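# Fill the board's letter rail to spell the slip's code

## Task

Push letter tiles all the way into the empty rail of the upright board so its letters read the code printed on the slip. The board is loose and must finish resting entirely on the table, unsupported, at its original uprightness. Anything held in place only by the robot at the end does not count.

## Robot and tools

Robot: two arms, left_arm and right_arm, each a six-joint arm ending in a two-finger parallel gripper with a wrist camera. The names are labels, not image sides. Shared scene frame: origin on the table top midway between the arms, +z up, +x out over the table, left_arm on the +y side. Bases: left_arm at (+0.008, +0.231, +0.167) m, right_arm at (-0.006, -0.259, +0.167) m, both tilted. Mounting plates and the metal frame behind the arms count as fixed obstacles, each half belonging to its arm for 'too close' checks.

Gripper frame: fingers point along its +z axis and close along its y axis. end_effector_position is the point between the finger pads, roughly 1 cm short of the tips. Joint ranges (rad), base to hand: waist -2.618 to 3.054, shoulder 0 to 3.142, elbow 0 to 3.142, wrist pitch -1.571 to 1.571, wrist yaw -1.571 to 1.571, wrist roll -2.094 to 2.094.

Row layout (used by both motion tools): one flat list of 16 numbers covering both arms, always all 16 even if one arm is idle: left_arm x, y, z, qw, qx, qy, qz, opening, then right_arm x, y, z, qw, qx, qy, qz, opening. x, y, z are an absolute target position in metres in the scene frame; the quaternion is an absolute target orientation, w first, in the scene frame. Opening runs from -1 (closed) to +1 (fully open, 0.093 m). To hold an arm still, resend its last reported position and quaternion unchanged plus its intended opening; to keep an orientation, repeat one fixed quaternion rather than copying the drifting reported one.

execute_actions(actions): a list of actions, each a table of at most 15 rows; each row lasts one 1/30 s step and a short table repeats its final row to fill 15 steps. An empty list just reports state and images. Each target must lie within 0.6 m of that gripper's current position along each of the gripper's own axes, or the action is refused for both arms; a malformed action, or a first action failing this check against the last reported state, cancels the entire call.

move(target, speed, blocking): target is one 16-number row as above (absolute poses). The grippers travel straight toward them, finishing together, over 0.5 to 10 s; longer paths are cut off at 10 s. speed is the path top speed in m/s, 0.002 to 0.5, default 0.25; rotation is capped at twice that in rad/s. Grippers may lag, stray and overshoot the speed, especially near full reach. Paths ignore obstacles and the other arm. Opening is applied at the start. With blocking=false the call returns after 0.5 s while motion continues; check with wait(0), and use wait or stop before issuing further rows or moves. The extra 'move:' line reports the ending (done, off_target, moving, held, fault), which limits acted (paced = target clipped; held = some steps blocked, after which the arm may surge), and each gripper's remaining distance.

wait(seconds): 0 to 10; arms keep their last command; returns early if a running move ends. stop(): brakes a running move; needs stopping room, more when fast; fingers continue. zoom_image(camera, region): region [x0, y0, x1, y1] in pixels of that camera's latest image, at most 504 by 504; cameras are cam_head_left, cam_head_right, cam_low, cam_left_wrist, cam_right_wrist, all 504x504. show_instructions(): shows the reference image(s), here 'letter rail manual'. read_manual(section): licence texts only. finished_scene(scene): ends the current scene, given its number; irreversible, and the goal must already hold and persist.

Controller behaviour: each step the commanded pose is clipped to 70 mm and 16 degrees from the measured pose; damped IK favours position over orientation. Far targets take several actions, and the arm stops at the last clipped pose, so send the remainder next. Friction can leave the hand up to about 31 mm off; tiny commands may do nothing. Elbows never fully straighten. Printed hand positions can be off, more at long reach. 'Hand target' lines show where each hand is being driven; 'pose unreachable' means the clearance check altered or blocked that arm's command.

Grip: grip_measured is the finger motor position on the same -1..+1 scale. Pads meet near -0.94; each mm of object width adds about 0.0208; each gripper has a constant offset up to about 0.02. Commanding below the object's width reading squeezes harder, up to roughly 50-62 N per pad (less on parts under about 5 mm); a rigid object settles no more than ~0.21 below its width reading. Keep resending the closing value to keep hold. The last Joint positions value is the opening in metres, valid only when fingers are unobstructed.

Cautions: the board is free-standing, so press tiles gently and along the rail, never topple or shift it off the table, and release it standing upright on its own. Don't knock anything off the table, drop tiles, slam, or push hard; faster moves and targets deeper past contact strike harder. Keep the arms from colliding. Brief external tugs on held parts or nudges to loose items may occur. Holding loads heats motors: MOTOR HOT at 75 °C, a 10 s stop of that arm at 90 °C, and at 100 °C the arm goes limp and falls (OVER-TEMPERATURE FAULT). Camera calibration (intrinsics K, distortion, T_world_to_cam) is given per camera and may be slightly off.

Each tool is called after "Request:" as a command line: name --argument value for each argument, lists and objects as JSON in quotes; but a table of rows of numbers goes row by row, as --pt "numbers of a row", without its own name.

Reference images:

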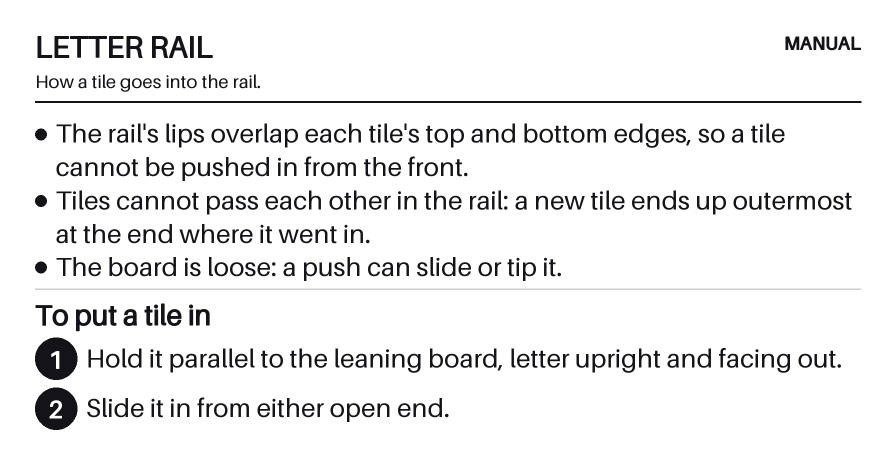

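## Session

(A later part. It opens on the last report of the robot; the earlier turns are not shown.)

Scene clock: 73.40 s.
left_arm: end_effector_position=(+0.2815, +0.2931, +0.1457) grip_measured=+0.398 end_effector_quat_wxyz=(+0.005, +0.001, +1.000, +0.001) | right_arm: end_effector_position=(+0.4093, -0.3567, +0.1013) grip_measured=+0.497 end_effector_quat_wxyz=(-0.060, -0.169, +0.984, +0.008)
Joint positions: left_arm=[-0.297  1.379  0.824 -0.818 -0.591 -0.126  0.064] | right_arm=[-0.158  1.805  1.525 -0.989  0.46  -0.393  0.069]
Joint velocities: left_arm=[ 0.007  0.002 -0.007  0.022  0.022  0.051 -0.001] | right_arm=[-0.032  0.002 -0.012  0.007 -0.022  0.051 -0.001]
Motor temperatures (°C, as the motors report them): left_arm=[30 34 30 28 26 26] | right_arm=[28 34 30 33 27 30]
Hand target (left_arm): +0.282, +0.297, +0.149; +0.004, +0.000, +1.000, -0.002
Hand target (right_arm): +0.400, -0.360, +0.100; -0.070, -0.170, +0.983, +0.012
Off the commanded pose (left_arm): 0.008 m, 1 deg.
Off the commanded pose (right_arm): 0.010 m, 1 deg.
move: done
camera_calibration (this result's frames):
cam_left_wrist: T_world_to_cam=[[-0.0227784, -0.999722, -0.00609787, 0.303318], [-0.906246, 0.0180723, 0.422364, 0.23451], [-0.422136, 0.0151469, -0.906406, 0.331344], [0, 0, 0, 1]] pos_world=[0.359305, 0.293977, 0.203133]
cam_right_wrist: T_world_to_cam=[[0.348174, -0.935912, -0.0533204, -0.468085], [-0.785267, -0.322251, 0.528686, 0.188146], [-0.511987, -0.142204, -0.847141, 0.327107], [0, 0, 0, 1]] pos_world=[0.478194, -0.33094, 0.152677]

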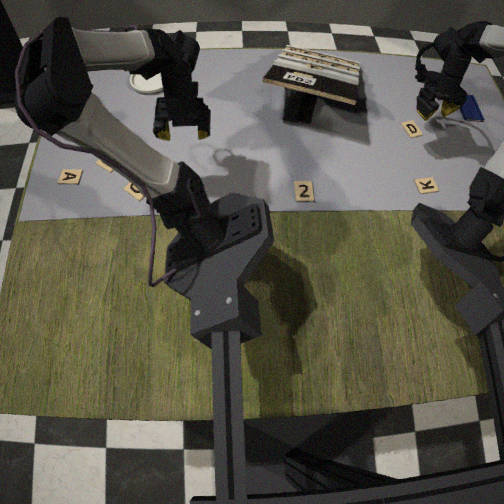

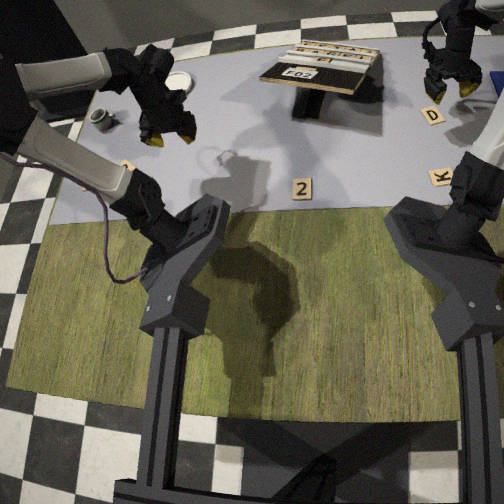

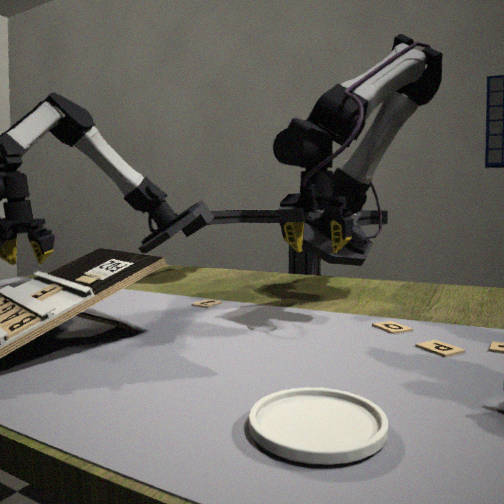

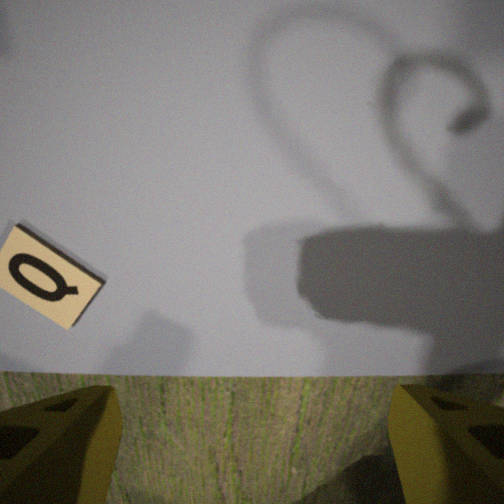

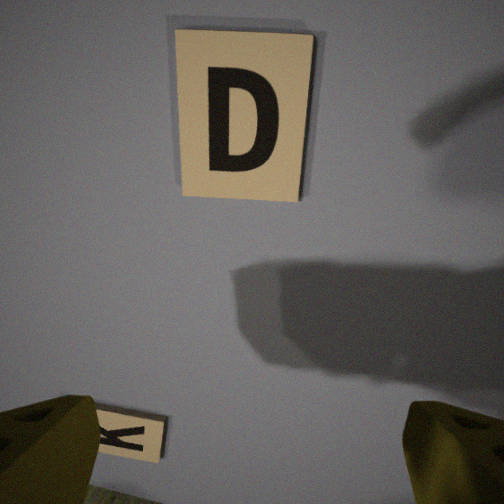

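Request:
execute_actions --actions '[]'

Scene clock: 73.97 s.
left_arm: end_effector_position=(+0.2812, +0.2932, +0.1457) grip_measured=+0.398 end_effector_quat_wxyz=(+0.005, +0.002, +1.000, +0.001) | right_arm: end_effector_position=(+0.4093, -0.3567, +0.1013) grip_measured=+0.497 end_effector_quat_wxyz=(-0.060, -0.169, +0.984, +0.008)
Joint positions: left_arm=[-0.297  1.379  0.824 -0.819 -0.591 -0.125  0.064] | right_arm=[-0.158  1.805  1.525 -0.989  0.46  -0.393  0.069]
Joint velocities: left_arm=[-0.007 -0.017 -0.002  0.066 -0.022 -0.037 -0.001] | right_arm=[ 0.002 -0.007  0.002  0.007 -0.037  0.037  0.   ]
Motor temperatures (°C, as the motors report them): left_arm=[30 34 30 28 26 26] | right_arm=[28 34 30 33 27 30]
Hand target (left_arm): +0.282, +0.297, +0.149; +0.004, +0.000, +1.000, -0.002
Hand target (right_arm): +0.400, -0.360, +0.100; -0.070, -0.170, +0.983, +0.012
Off the commanded pose (left_arm): 0.008 m, 1 deg.
Off the commanded pose (right_arm): 0.010 m, 1 deg.
camera_calibration (this result's frames):
cam_left_wrist: T_world_to_cam=[[-0.0249438, -0.99967, -0.00621965, 0.303955], [-0.905805, 0.0199685, 0.423225, 0.233485], [-0.422961, 0.0161906, -0.906003, 0.331106], [0, 0, 0, 1]] pos_world=[0.359118, 0.293832, 0.203057]
cam_right_wrist: T_world_to_cam=[[0.348174, -0.935912, -0.0533204, -0.468085], [-0.785267, -0.322251, 0.528686, 0.188146], [-0.511987, -0.142204, -0.847141, 0.327107], [0, 0, 0, 1]] pos_world=[0.478194, -0.33094, 0.152677]

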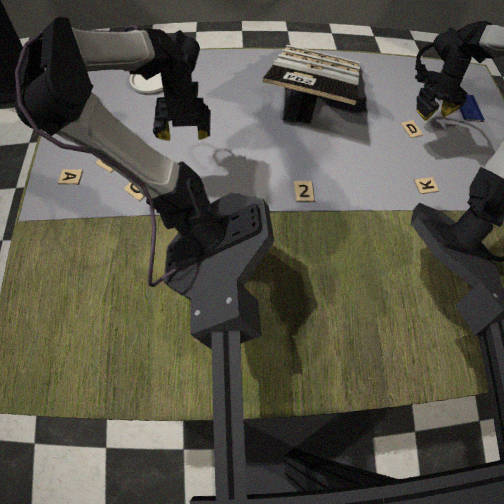

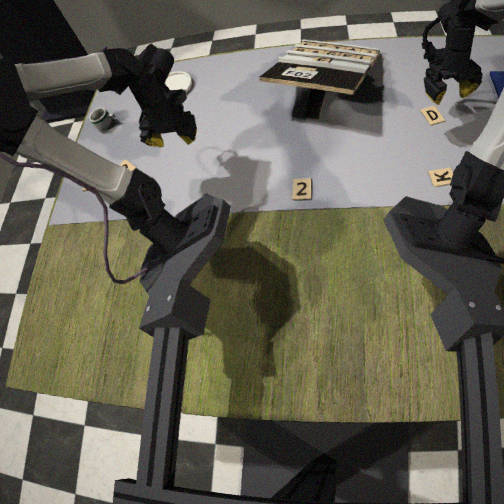

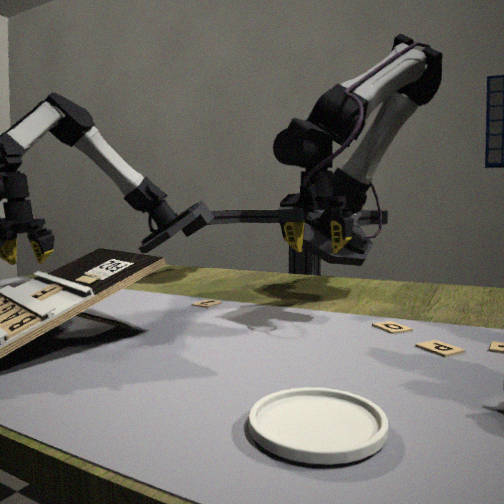

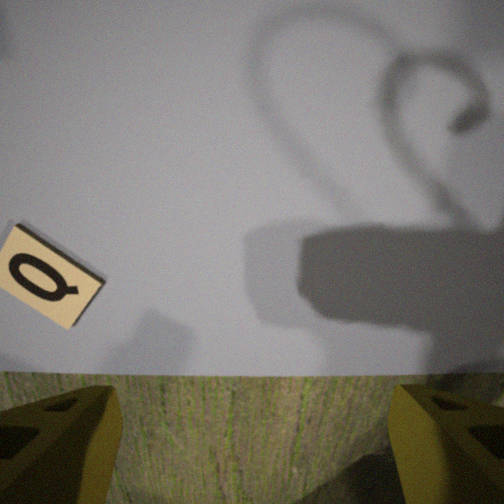

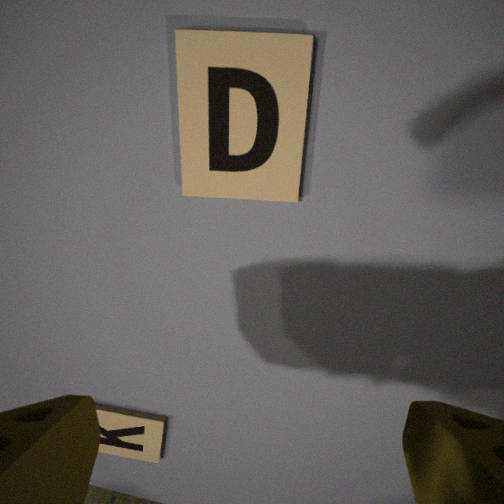

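Request:
move --target '[0.25,0.36,0.2,0,0,1,0,0.4,0.222,0.01,0.09,-0.08,0,0.997,0,0.5]'

Request:
move --target '[0.25,0.36,0.2,0,0,1,0,0.4,0.218,0.01,0.04,-0.08,0,0.997,0,0.5]' --speed 0.08

Scene clock: 76.53 s.
left_arm: end_effector_position=(+0.2518, +0.3552, +0.1941) grip_measured=+0.398 end_effector_quat_wxyz=(-0.002, +0.004, +1.000, +0.003) | right_arm: end_effector_position=(+0.2252, +0.0119, +0.0930) grip_measured=+0.497 end_effector_quat_wxyz=(-0.072, -0.001, +0.997, +0.006)
Joint positions: left_arm=[-0.18   1.126  0.909 -1.099 -0.568  0.007  0.064] | right_arm=[ 0.786  2.369  1.388 -0.82   0.468  1.017  0.069]
Joint velocities: left_arm=[ 0.007 -0.017 -0.002  0.081  0.081  0.037 -0.   ] | right_arm=[-0.007  0.012  0.012 -0.037 -0.022 -0.022 -0.001]
Motor temperatures (°C, as the motors report them): left_arm=[29 34 30 28 26 26] | right_arm=[28 34 30 32 27 30]
Hand target (left_arm): +0.251, +0.360, +0.200; +0.001, -0.000, +1.000, -0.000
Hand target (right_arm): +0.223, +0.013, +0.090; -0.078, +0.000, +0.997, +0.000
Off the commanded pose (left_arm): 0.008 m, 1 deg.
Off the commanded pose (right_arm): 0.005 m, 1 deg.
move: done
camera_calibration (this result's frames):
cam_left_wrist: T_world_to_cam=[[-0.0295214, -0.999513, -0.01007, 0.367432], [-0.899904, 0.0221915, 0.435523, 0.180389], [-0.435088, 0.0219193, -0.900121, 0.361374], [0, 0, 0, 1]] pos_world=[0.330409, 0.355329, 0.250417]
cam_right_wrist: T_world_to_cam=[[0.01879, -0.999365, -0.0302644, 0.0132986], [-0.832664, -0.0323974, 0.55283, 0.171669], [-0.553459, 0.0148124, -0.832745, 0.284379], [0, 0, 0, 1]] pos_world=[0.300085, 0.0146395, 0.142314]

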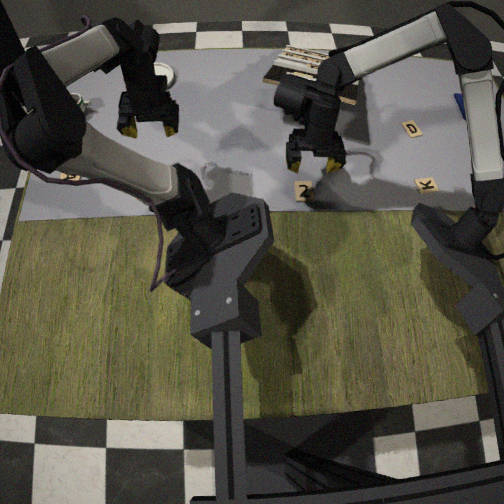

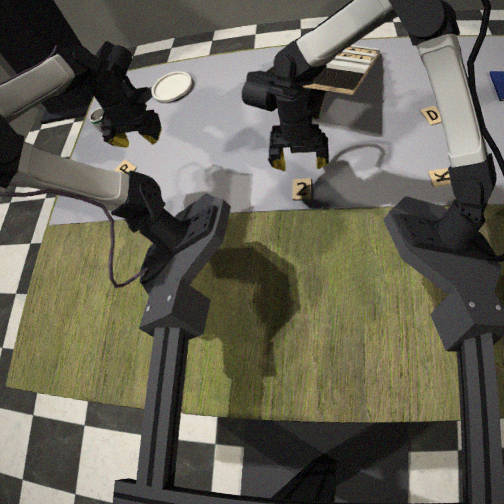

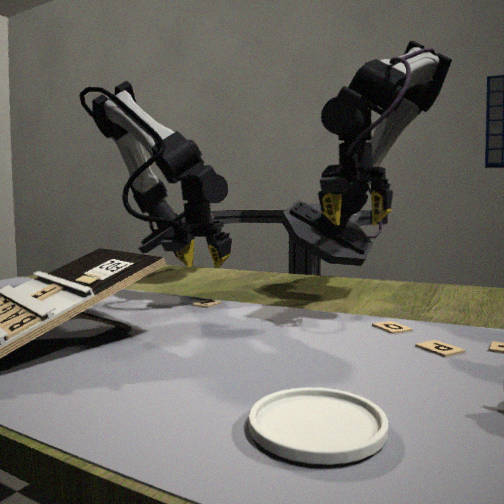

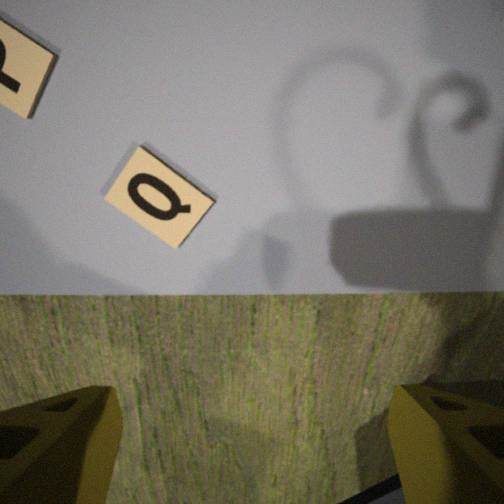

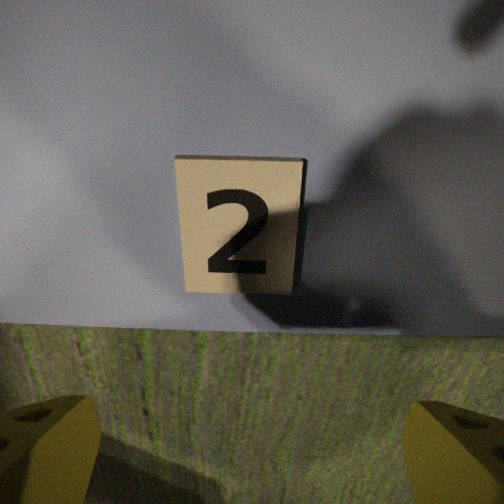

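Scene clock: 77.70 s.
left_arm: end_effector_position=(+0.2508, +0.3552, +0.1941) grip_measured=+0.398 end_effector_quat_wxyz=(-0.004, +0.006, +1.000, +0.003) | right_arm: end_effector_position=(+0.2233, +0.0157, +0.0514) grip_measured=+0.497 end_effector_quat_wxyz=(-0.075, +0.004, +0.997, +0.012)
Joint positions: left_arm=[-0.18   1.126  0.909 -1.104 -0.568  0.007  0.064] | right_arm=[ 0.727  2.445  1.352 -0.671  0.468  0.959  0.069]
Joint velocities: left_arm=[-0.002 -0.007 -0.022 -0.037 -0.066 -0.095 -0.   ] | right_arm=[ 0.007  0.017  0.002  0.022 -0.007  0.051  0.   ]
Motor temperatures (°C, as the motors report them): left_arm=[29 34 30 28 26 26] | right_arm=[28 34 30 32 27 30]
Hand target (left_arm): +0.250, +0.360, +0.200; +0.000, +0.000, +1.000, +0.000
Hand target (right_arm): +0.217, +0.009, +0.040; -0.080, -0.000, +0.997, +0.000
Off the commanded pose (left_arm): 0.008 m, 1 deg.
Off the commanded pose (right_arm): 0.014 m, 2 deg.
move: off_target (right_arm)
camera_calibration (this result's frames):
cam_left_wrist: T_world_to_cam=[[-0.0319974, -0.999438, -0.00994812, 0.367976], [-0.898153, 0.0243849, 0.439006, 0.177602], [-0.438517, 0.022982, -0.898429, 0.361103], [0, 0, 0, 1]] pos_world=[0.329638, 0.35514, 0.250117]
cam_right_wrist: T_world_to_cam=[[0.00659889, -0.9991, -0.0418991, 0.0192683], [-0.829498, -0.0288695, 0.557762, 0.19223], [-0.55847, 0.0310747, -0.828942, 0.249237], [0, 0, 0, 1]] pos_world=[0.298518, 0.0170556, 0.100191]

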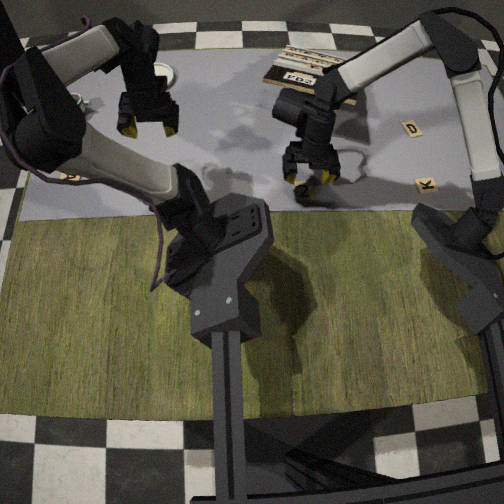

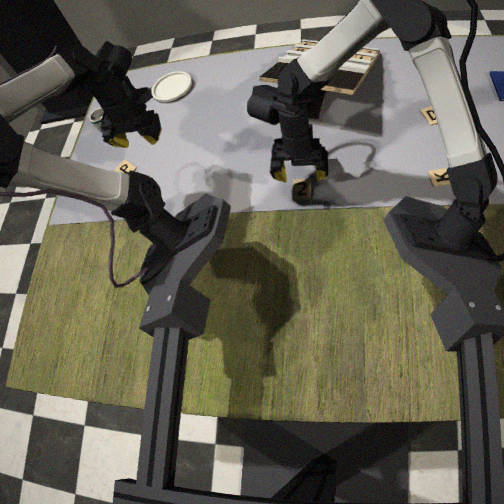

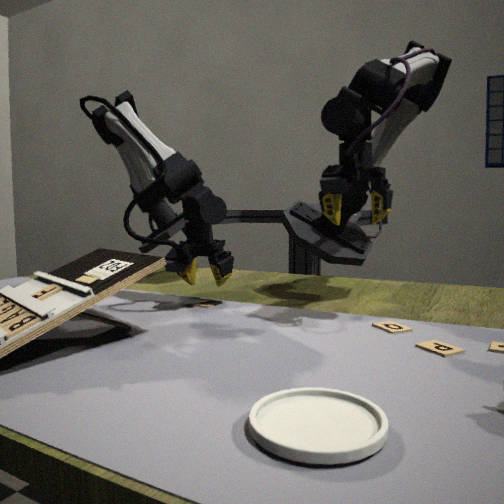

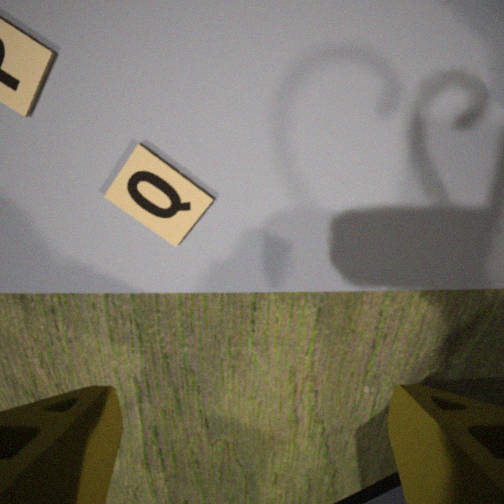

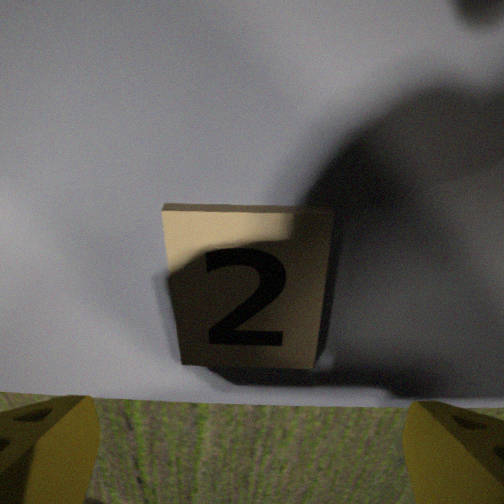

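Request:
move --target '[0.25,0.36,0.2,0,0,1,0,0.4,0.216,0.01,0.004,-0.08,0,0.997,0,0.3]' --speed 0.04

Request:
move --target '[0.25,0.36,0.2,0,0,1,0,0.4,0.216,0.01,0.004,-0.08,0,0.997,0,-0.2]'

Request:
move --target '[0.25,0.36,0.2,0,0,1,0,0.4,0.24,-0.04,0.05,-0.08,0,0.997,0,-0.2]' --speed 0.1

Scene clock: 79.33 s.
left_arm: end_effector_position=(+0.2507, +0.3552, +0.1941) grip_measured=+0.398 end_effector_quat_wxyz=(-0.004, +0.006, +1.000, +0.003) | right_arm: end_effector_position=(+0.2224, +0.0168, +0.0158) grip_measured=+0.303 end_effector_quat_wxyz=(-0.074, +0.004, +0.997, +0.013)
Joint positions: left_arm=[-0.18   1.126  0.909 -1.104 -0.568  0.007  0.064] | right_arm=[ 0.676  2.522  1.342 -0.557  0.478  0.902  0.06 ]
Joint velocities: left_arm=[-0.012  0.012  0.017  0.081  0.022  0.037 -0.001] | right_arm=[-0.017  0.012 -0.007  0.095  0.051  0.022  0.002]
Motor temperatures (°C, as the motors report them): left_arm=[29 34 30 28 26 26] | right_arm=[28 35 30 32 27 30]
Hand target (left_arm): +0.250, +0.360, +0.200; +0.000, +0.000, +1.000, +0.000
Hand target (right_arm): +0.215, +0.009, +0.004; -0.080, +0.000, +0.997, -0.000
Off the commanded pose (left_arm): 0.008 m, 1 deg.
Off the commanded pose (right_arm): 0.015 m, 2 deg.
move: off_target (right_arm)
camera_calibration (this result's frames):
cam_left_wrist: T_world_to_cam=[[-0.0322037, -0.999432, -0.00993753, 0.368021], [-0.898006, 0.0245675, 0.439296, 0.17737], [-0.438802, 0.0230709, -0.898287, 0.36108], [0, 0, 0, 1]] pos_world=[0.329574, 0.355124, 0.250093]
cam_right_wrist: T_world_to_cam=[[0.00624299, -0.999075, -0.0425376, 0.0189761], [-0.830091, -0.0288973, 0.556878, 0.211506], [-0.557593, 0.0318335, -0.829504, 0.219], [0, 0, 0, 1]] pos_world=[0.297564, 0.0180989, 0.0646851]

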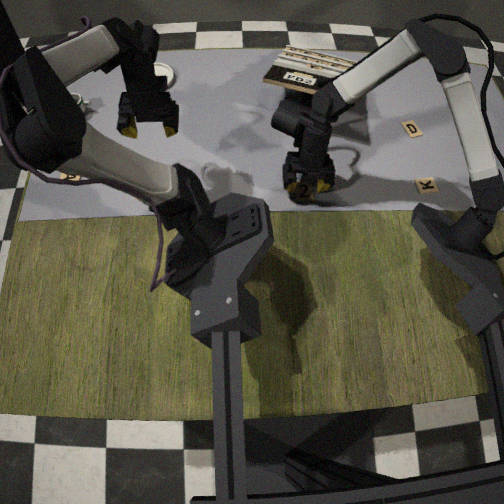

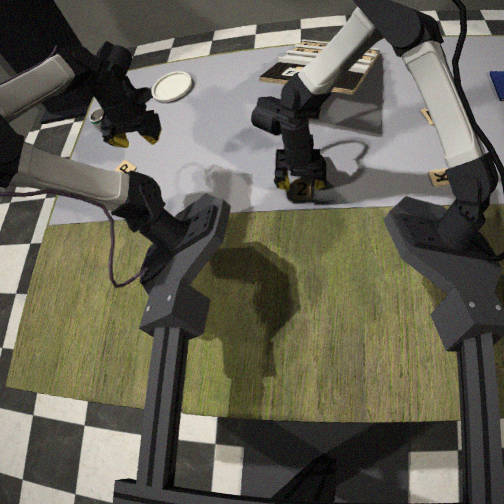

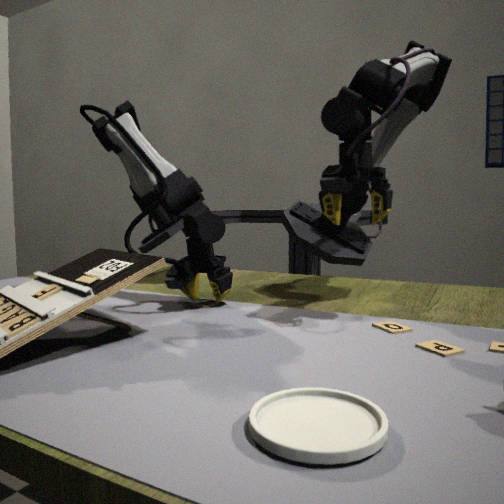

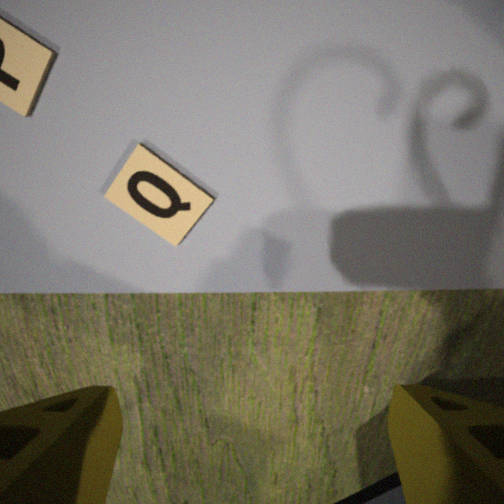

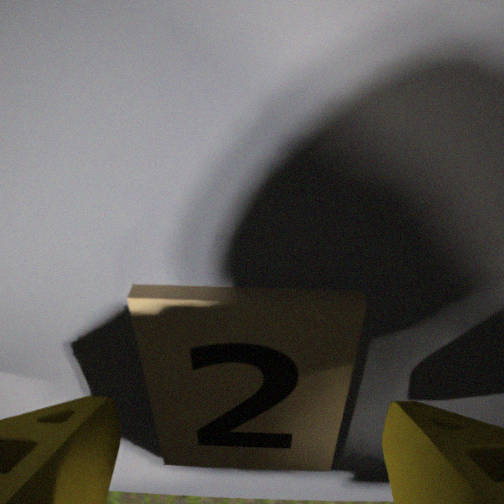

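Scene clock: 80.03 s.
left_arm: end_effector_position=(+0.2507, +0.3552, +0.1941) grip_measured=+0.398 end_effector_quat_wxyz=(-0.004, +0.006, +1.000, +0.003) | right_arm: end_effector_position=(+0.2226, +0.0171, +0.0157) grip_measured=-0.197 end_effector_quat_wxyz=(-0.074, +0.004, +0.997, +0.013)
Joint positions: left_arm=[-0.18   1.126  0.909 -1.104 -0.568  0.007  0.064] | right_arm=[ 0.676  2.522  1.342 -0.555  0.478  0.901  0.036]
Joint velocities: left_arm=[-0.017 -0.022 -0.002 -0.022 -0.051 -0.037  0.001] | right_arm=[-0.007 -0.007  0.012  0.051 -0.037  0.022 -0.   ]
Motor temperatures (°C, as the motors report them): left_arm=[29 34 30 28 26 26] | right_arm=[29 35 30 32 27 30]
Hand target (left_arm): +0.250, +0.360, +0.200; +0.000, +0.000, +1.000, +0.000
Hand target (right_arm): +0.216, +0.010, +0.005; -0.080, -0.000, +0.997, +0.000
Off the commanded pose (left_arm): 0.008 m, 1 deg.
Off the commanded pose (right_arm): 0.015 m, 2 deg.
move: off_target (right_arm)
camera_calibration (this result's frames):
cam_left_wrist: T_world_to_cam=[[-0.0322037, -0.999432, -0.00993753, 0.368021], [-0.898006, 0.0245675, 0.439296, 0.17737], [-0.438802, 0.0230709, -0.898287, 0.36108], [0, 0, 0, 1]] pos_world=[0.329574, 0.355124, 0.250093]
cam_right_wrist: T_world_to_cam=[[0.00695653, -0.999031, -0.0434557, 0.0190535], [-0.830721, -0.0299642, 0.555883, 0.211922], [-0.556646, 0.0322325, -0.830124, 0.218903], [0, 0, 0, 1]] pos_world=[0.297767, 0.0183293, 0.0647408]

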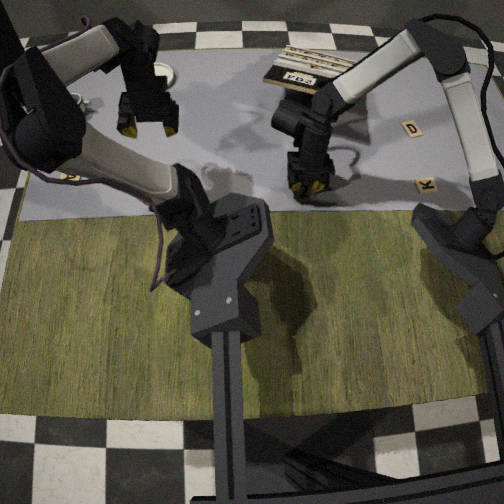

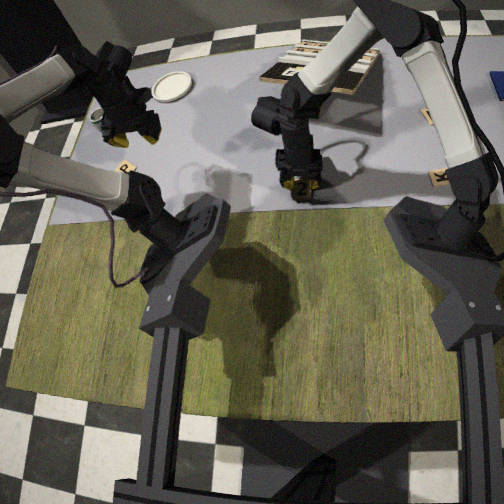

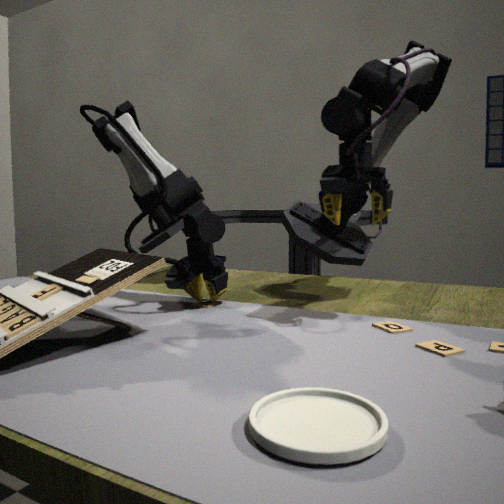

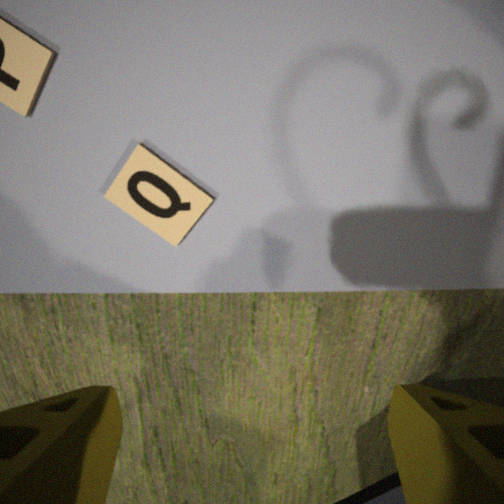

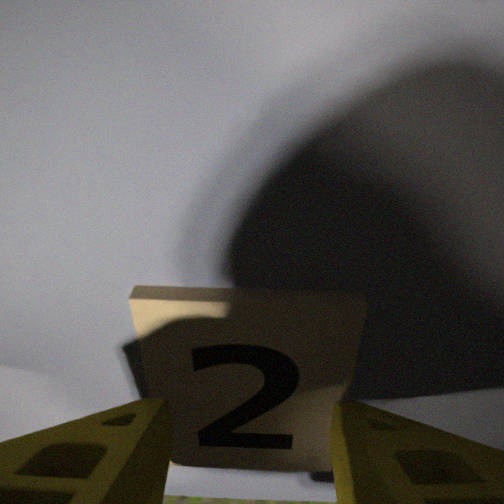

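Scene clock: 81.07 s.
left_arm: end_effector_position=(+0.2507, +0.3552, +0.1941) grip_measured=+0.398 end_effector_quat_wxyz=(-0.004, +0.006, +1.000, +0.003) | right_arm: end_effector_position=(+0.2434, -0.0284, +0.0524) grip_measured=-0.197 end_effector_quat_wxyz=(-0.074, +0.004, +0.997, +0.012)
Joint positions: left_arm=[-0.18   1.126  0.909 -1.104 -0.568  0.007  0.064] | right_arm=[ 0.63   2.312  1.234 -0.636  0.487  0.852  0.036]
Joint velocities: left_arm=[ 0.017 -0.002 -0.002 -0.095 -0.037 -0.007  0.001] | right_arm=[-0.017 -0.012 -0.002 -0.022  0.022 -0.022 -0.001]
Motor temperatures (°C, as the motors report them): left_arm=[29 34 30 28 26 26] | right_arm=[29 35 30 32 27 30]
Hand target (left_arm): +0.250, +0.360, +0.200; +0.000, +0.000, +1.000, +0.000
Hand target (right_arm): +0.240, -0.039, +0.051; -0.080, -0.000, +0.997, +0.000
Off the commanded pose (left_arm): 0.008 m, 1 deg.
Off the commanded pose (right_arm): 0.012 m, 2 deg.
move: off_target (right_arm)
camera_calibration (this result's frames):
cam_left_wrist: T_world_to_cam=[[-0.0322037, -0.999432, -0.00993753, 0.368021], [-0.898006, 0.0245675, 0.439296, 0.17737], [-0.438802, 0.0230709, -0.898287, 0.36108], [0, 0, 0, 1]] pos_world=[0.329574, 0.355124, 0.250093]
cam_right_wrist: T_world_to_cam=[[0.00642453, -0.999164, -0.0403717, -0.024969], [-0.830606, -0.0278129, 0.556166, 0.207498], [-0.556824, 0.0299599, -0.83009, 0.262307], [0, 0, 0, 1]] pos_world=[0.318568, -0.0270357, 0.101327]

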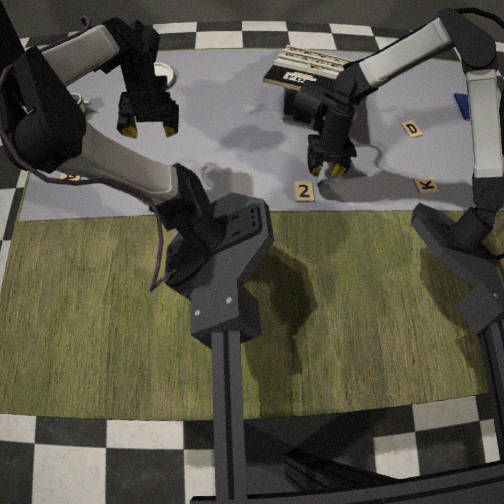

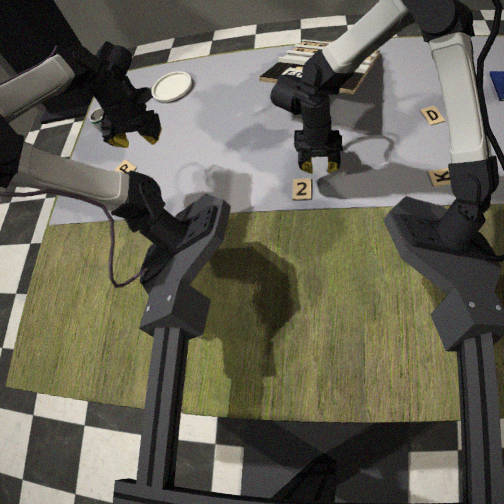

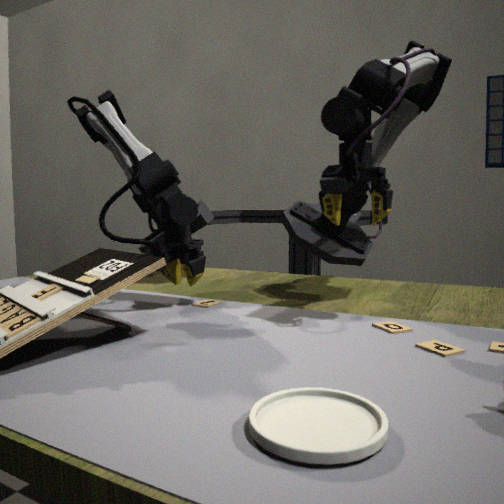

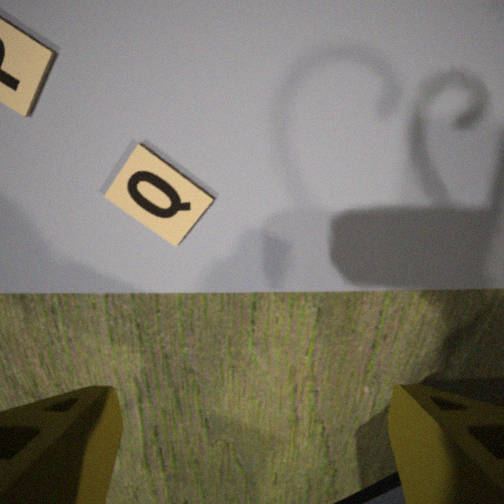

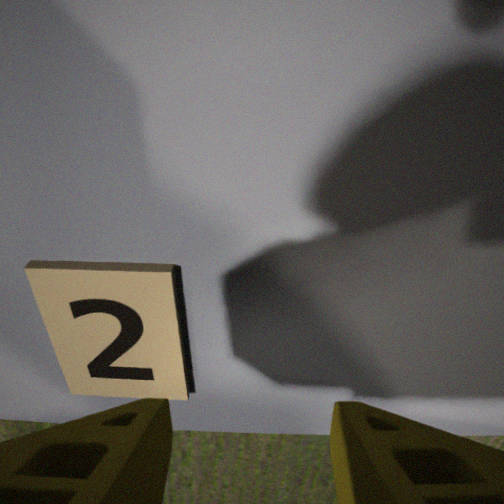

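Too high. Redo lower.

Request:
move --target '[0.25,0.36,0.2,0,0,1,0,0.4,0.218,0.016,0.04,-0.08,0,0.997,0,0.4]' --speed 0.1

Request:
move --target '[0.25,0.36,0.2,0,0,1,0,0.4,0.216,0.008,-0.004,-0.08,0,0.997,0,0.4]' --speed 0.04

Request:
move --target '[0.25,0.36,0.2,0,0,1,0,0.4,0.216,0.008,-0.004,-0.08,0,0.997,0,-0.2]'

Scene clock: 82.10 s.
left_arm: end_effector_position=(+0.2507, +0.3552, +0.1941) grip_measured=+0.398 end_effector_quat_wxyz=(-0.004, +0.006, +1.000, +0.003) | right_arm: end_effector_position=(+0.2219, +0.0136, +0.0422) grip_measured=+0.397 end_effector_quat_wxyz=(-0.074, +0.002, +0.997, +0.005)
Joint positions: left_arm=[-0.18   1.126  0.909 -1.104 -0.568  0.007  0.064] | right_arm=[ 0.716  2.467  1.35  -0.654  0.48   0.949  0.064]
Joint velocities: left_arm=[ 0.007 -0.002 -0.002 -0.066  0.022  0.007 -0.   ] | right_arm=[-0.017 -0.007  0.012 -0.022  0.037  0.037  0.001]
Motor temperatures (°C, as the motors report them): left_arm=[29 34 30 28 26 26] | right_arm=[29 35 30 32 27 30]
Hand target (left_arm): +0.250, +0.360, +0.200; +0.000, +0.000, +1.000, +0.000
Hand target (right_arm): +0.218, +0.016, +0.040; -0.080, -0.000, +0.997, +0.000
Off the commanded pose (left_arm): 0.008 m, 1 deg.
Off the commanded pose (right_arm): 0.005 m, 1 deg.
move: done
camera_calibration (this result's frames):
cam_left_wrist: T_world_to_cam=[[-0.0322037, -0.999432, -0.00993753, 0.368021], [-0.898006, 0.0245675, 0.439296, 0.17737], [-0.438802, 0.0230709, -0.898287, 0.36108], [0, 0, 0, 1]] pos_world=[0.329574, 0.355124, 0.250093]
cam_right_wrist: T_world_to_cam=[[0.0130261, -0.99952, -0.0281158, 0.0148016], [-0.82996, -0.0264898, 0.557193, 0.196242], [-0.557671, 0.0160769, -0.829907, 0.240991], [0, 0, 0, 1]] pos_world=[0.297074, 0.0161185, 0.0910714]

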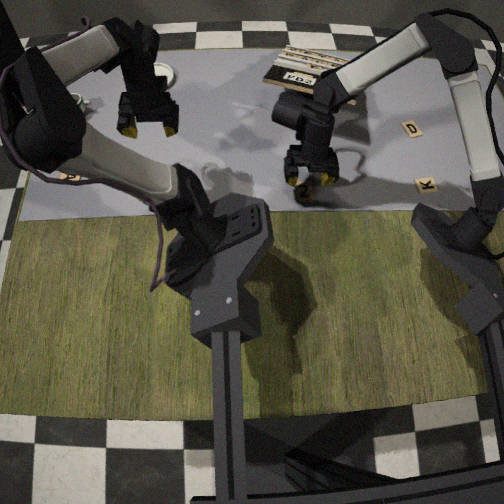

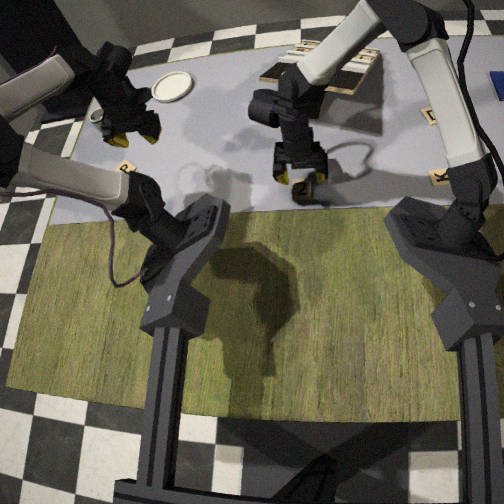

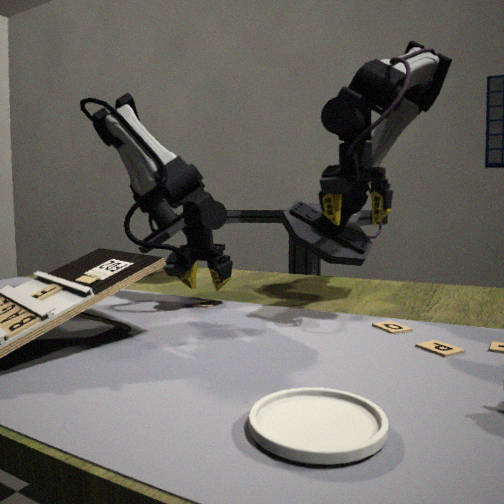

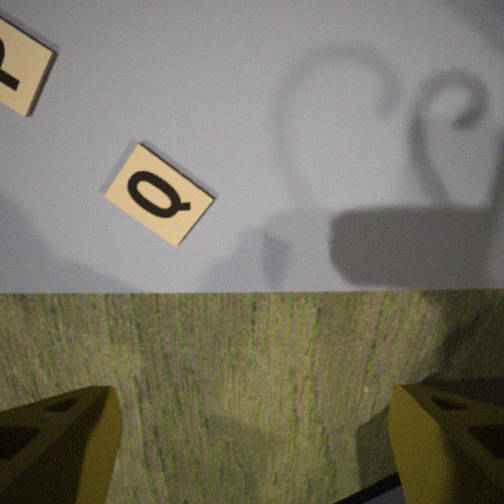

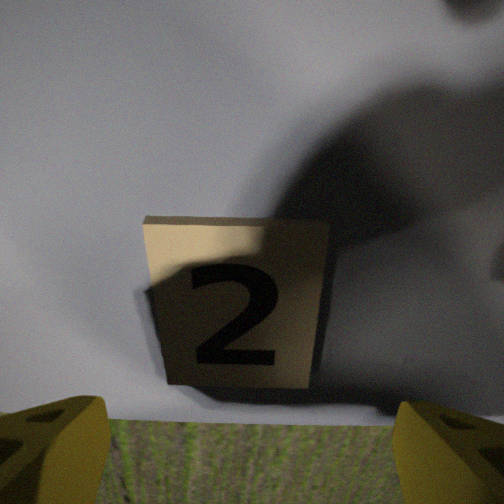

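Scene clock: 83.53 s.
left_arm: end_effector_position=(+0.2507, +0.3552, +0.1941) grip_measured=+0.398 end_effector_quat_wxyz=(-0.004, +0.006, +1.000, +0.003) | right_arm: end_effector_position=(+0.2227, +0.0146, +0.0096) grip_measured=+0.397 end_effector_quat_wxyz=(-0.075, +0.004, +0.997, +0.012)
Joint positions: left_arm=[-0.18   1.126  0.909 -1.104 -0.568  0.007  0.064] | right_arm=[ 0.662  2.53   1.336 -0.538  0.48   0.888  0.064]
Joint velocities: left_arm=[ 0.002 -0.017  0.012 -0.051  0.037 -0.022  0.001] | right_arm=[-0.007  0.002 -0.002 -0.007  0.007  0.066  0.001]
Motor temperatures (°C, as the motors report them): left_arm=[29 34 31 28 26 26] | right_arm=[29 35 30 32 27 30]
Hand target (left_arm): +0.250, +0.360, +0.200; +0.000, +0.000, +1.000, +0.000
Hand target (right_arm): +0.215, +0.007, -0.003; -0.080, -0.000, +0.997, +0.000
Off the commanded pose (left_arm): 0.008 m, 1 deg.
Off the commanded pose (right_arm): 0.017 m, 2 deg.
move: off_target (right_arm)
camera_calibration (this result's frames):
cam_left_wrist: T_world_to_cam=[[-0.0322037, -0.999432, -0.00993753, 0.368021], [-0.898006, 0.0245675, 0.439296, 0.17737], [-0.438802, 0.0230709, -0.898287, 0.36108], [0, 0, 0, 1]] pos_world=[0.329574, 0.355124, 0.250093]
cam_right_wrist: T_world_to_cam=[[0.00736251, -0.99914, -0.0408123, 0.0161674], [-0.829293, -0.0289065, 0.558065, 0.214947], [-0.558765, 0.0297366, -0.828793, 0.21443], [0, 0, 0, 1]] pos_world=[0.297951, 0.0159904, 0.0584234]

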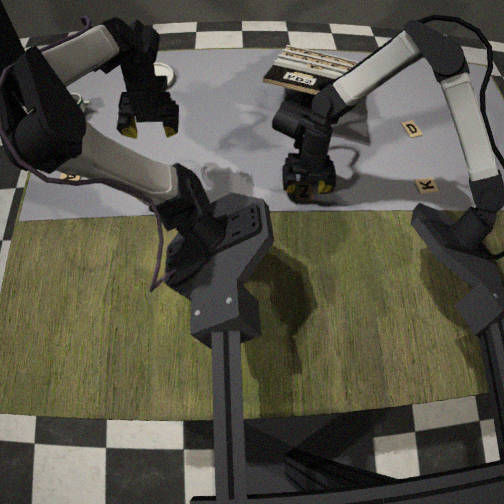

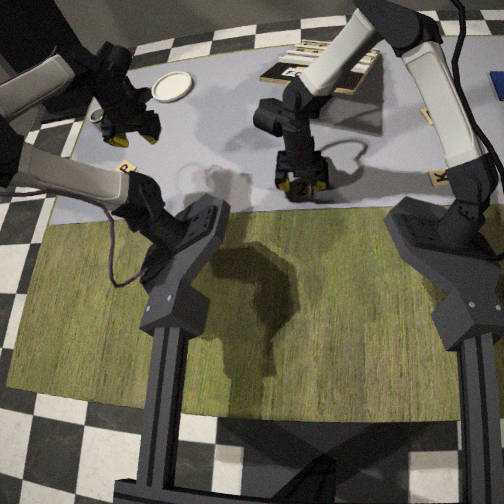

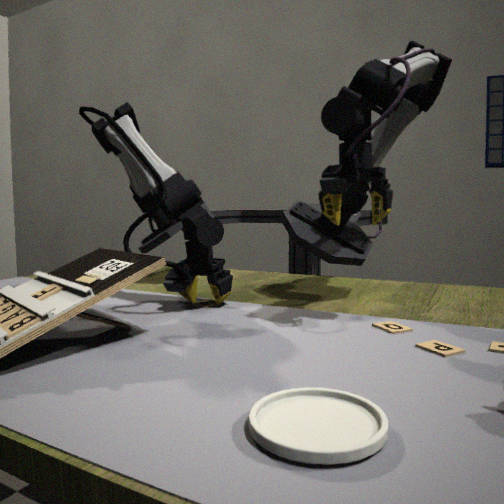

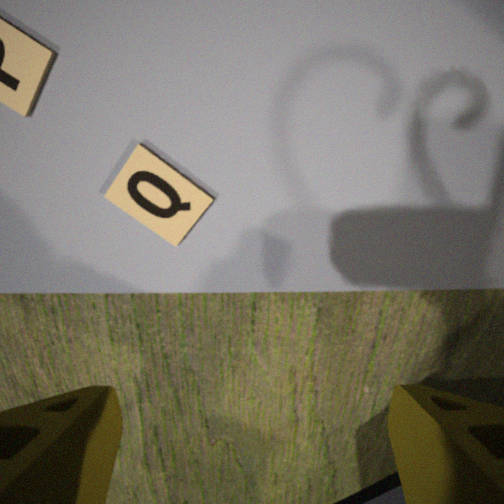

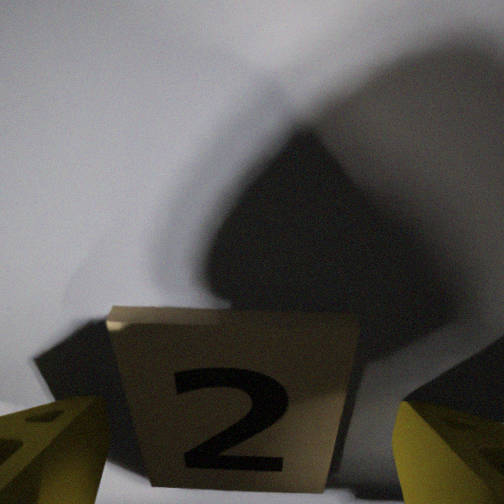

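Scene clock: 84.23 s.
left_arm: end_effector_position=(+0.2507, +0.3552, +0.1941) grip_measured=+0.398 end_effector_quat_wxyz=(-0.004, +0.006, +1.000, +0.003) | right_arm: end_effector_position=(+0.2224, +0.0139, +0.0097) grip_measured=-0.178 end_effector_quat_wxyz=(-0.076, +0.002, +0.997, +0.010)
Joint positions: left_arm=[-0.18   1.126  0.909 -1.104 -0.568  0.007  0.064] | right_arm=[ 0.662  2.53   1.336 -0.541  0.481  0.885  0.037]
Joint velocities: left_arm=[-0.012 -0.017 -0.002  0.051 -0.022 -0.022 -0.001] | right_arm=[-0.012  0.002 -0.007 -0.007  0.022 -0.022  0.001]
Motor temperatures (°C, as the motors report them): left_arm=[29 34 31 28 26 26] | right_arm=[29 35 30 32 27 30]
Hand target (left_arm): +0.250, +0.360, +0.200; +0.000, +0.000, +1.000, +0.000
Hand target (right_arm): +0.216, +0.008, -0.003; -0.080, -0.000, +0.997, -0.000
Off the commanded pose (left_arm): 0.008 m, 1 deg.
Off the commanded pose (right_arm): 0.016 m, 1 deg.
move: off_target (right_arm)
camera_calibration (this result's frames):
cam_left_wrist: T_world_to_cam=[[-0.0322037, -0.999432, -0.00993753, 0.368021], [-0.898006, 0.0245675, 0.439296, 0.17737], [-0.438802, 0.0230709, -0.898287, 0.36108], [0, 0, 0, 1]] pos_world=[0.329574, 0.355124, 0.250093]
cam_right_wrist: T_world_to_cam=[[0.0114279, -0.99919, -0.0385951, 0.0145977], [-0.82875, -0.0310613, 0.558756, 0.21458], [-0.559502, 0.0256003, -0.828434, 0.214533], [0, 0, 0, 1]] pos_world=[0.297698, 0.0157589, 0.0583914]

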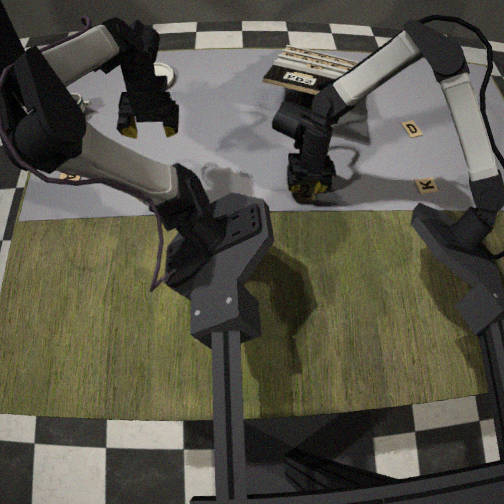

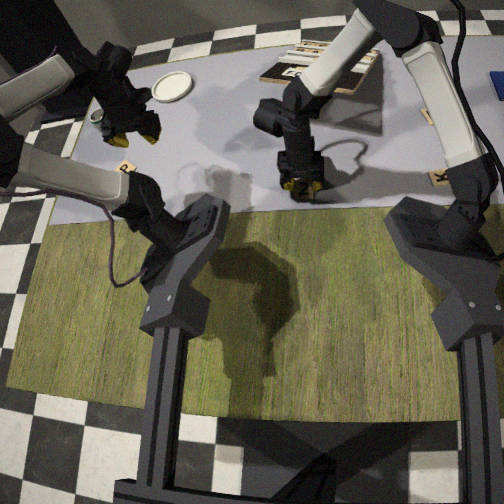

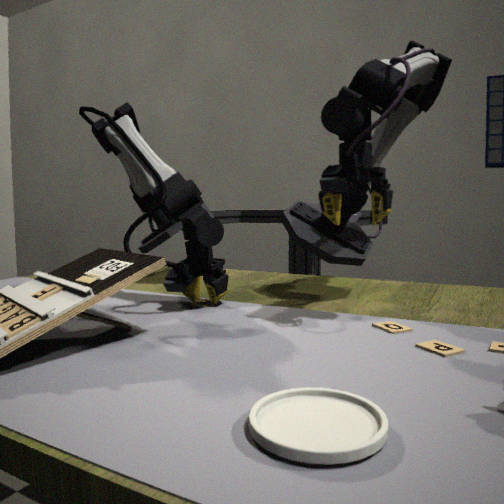

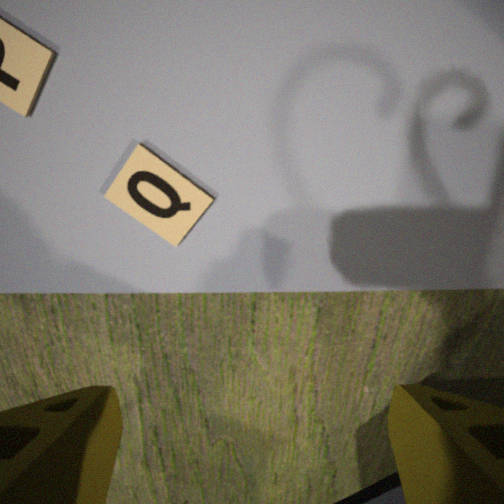

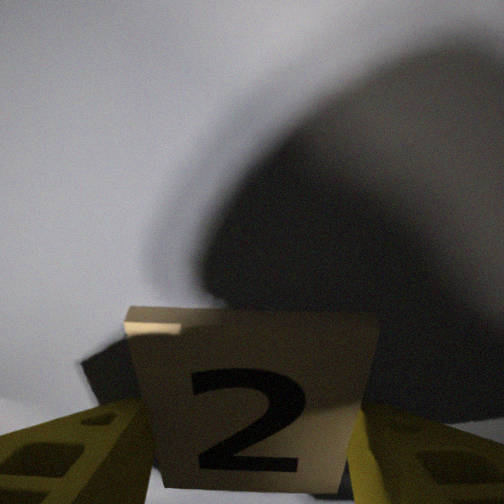

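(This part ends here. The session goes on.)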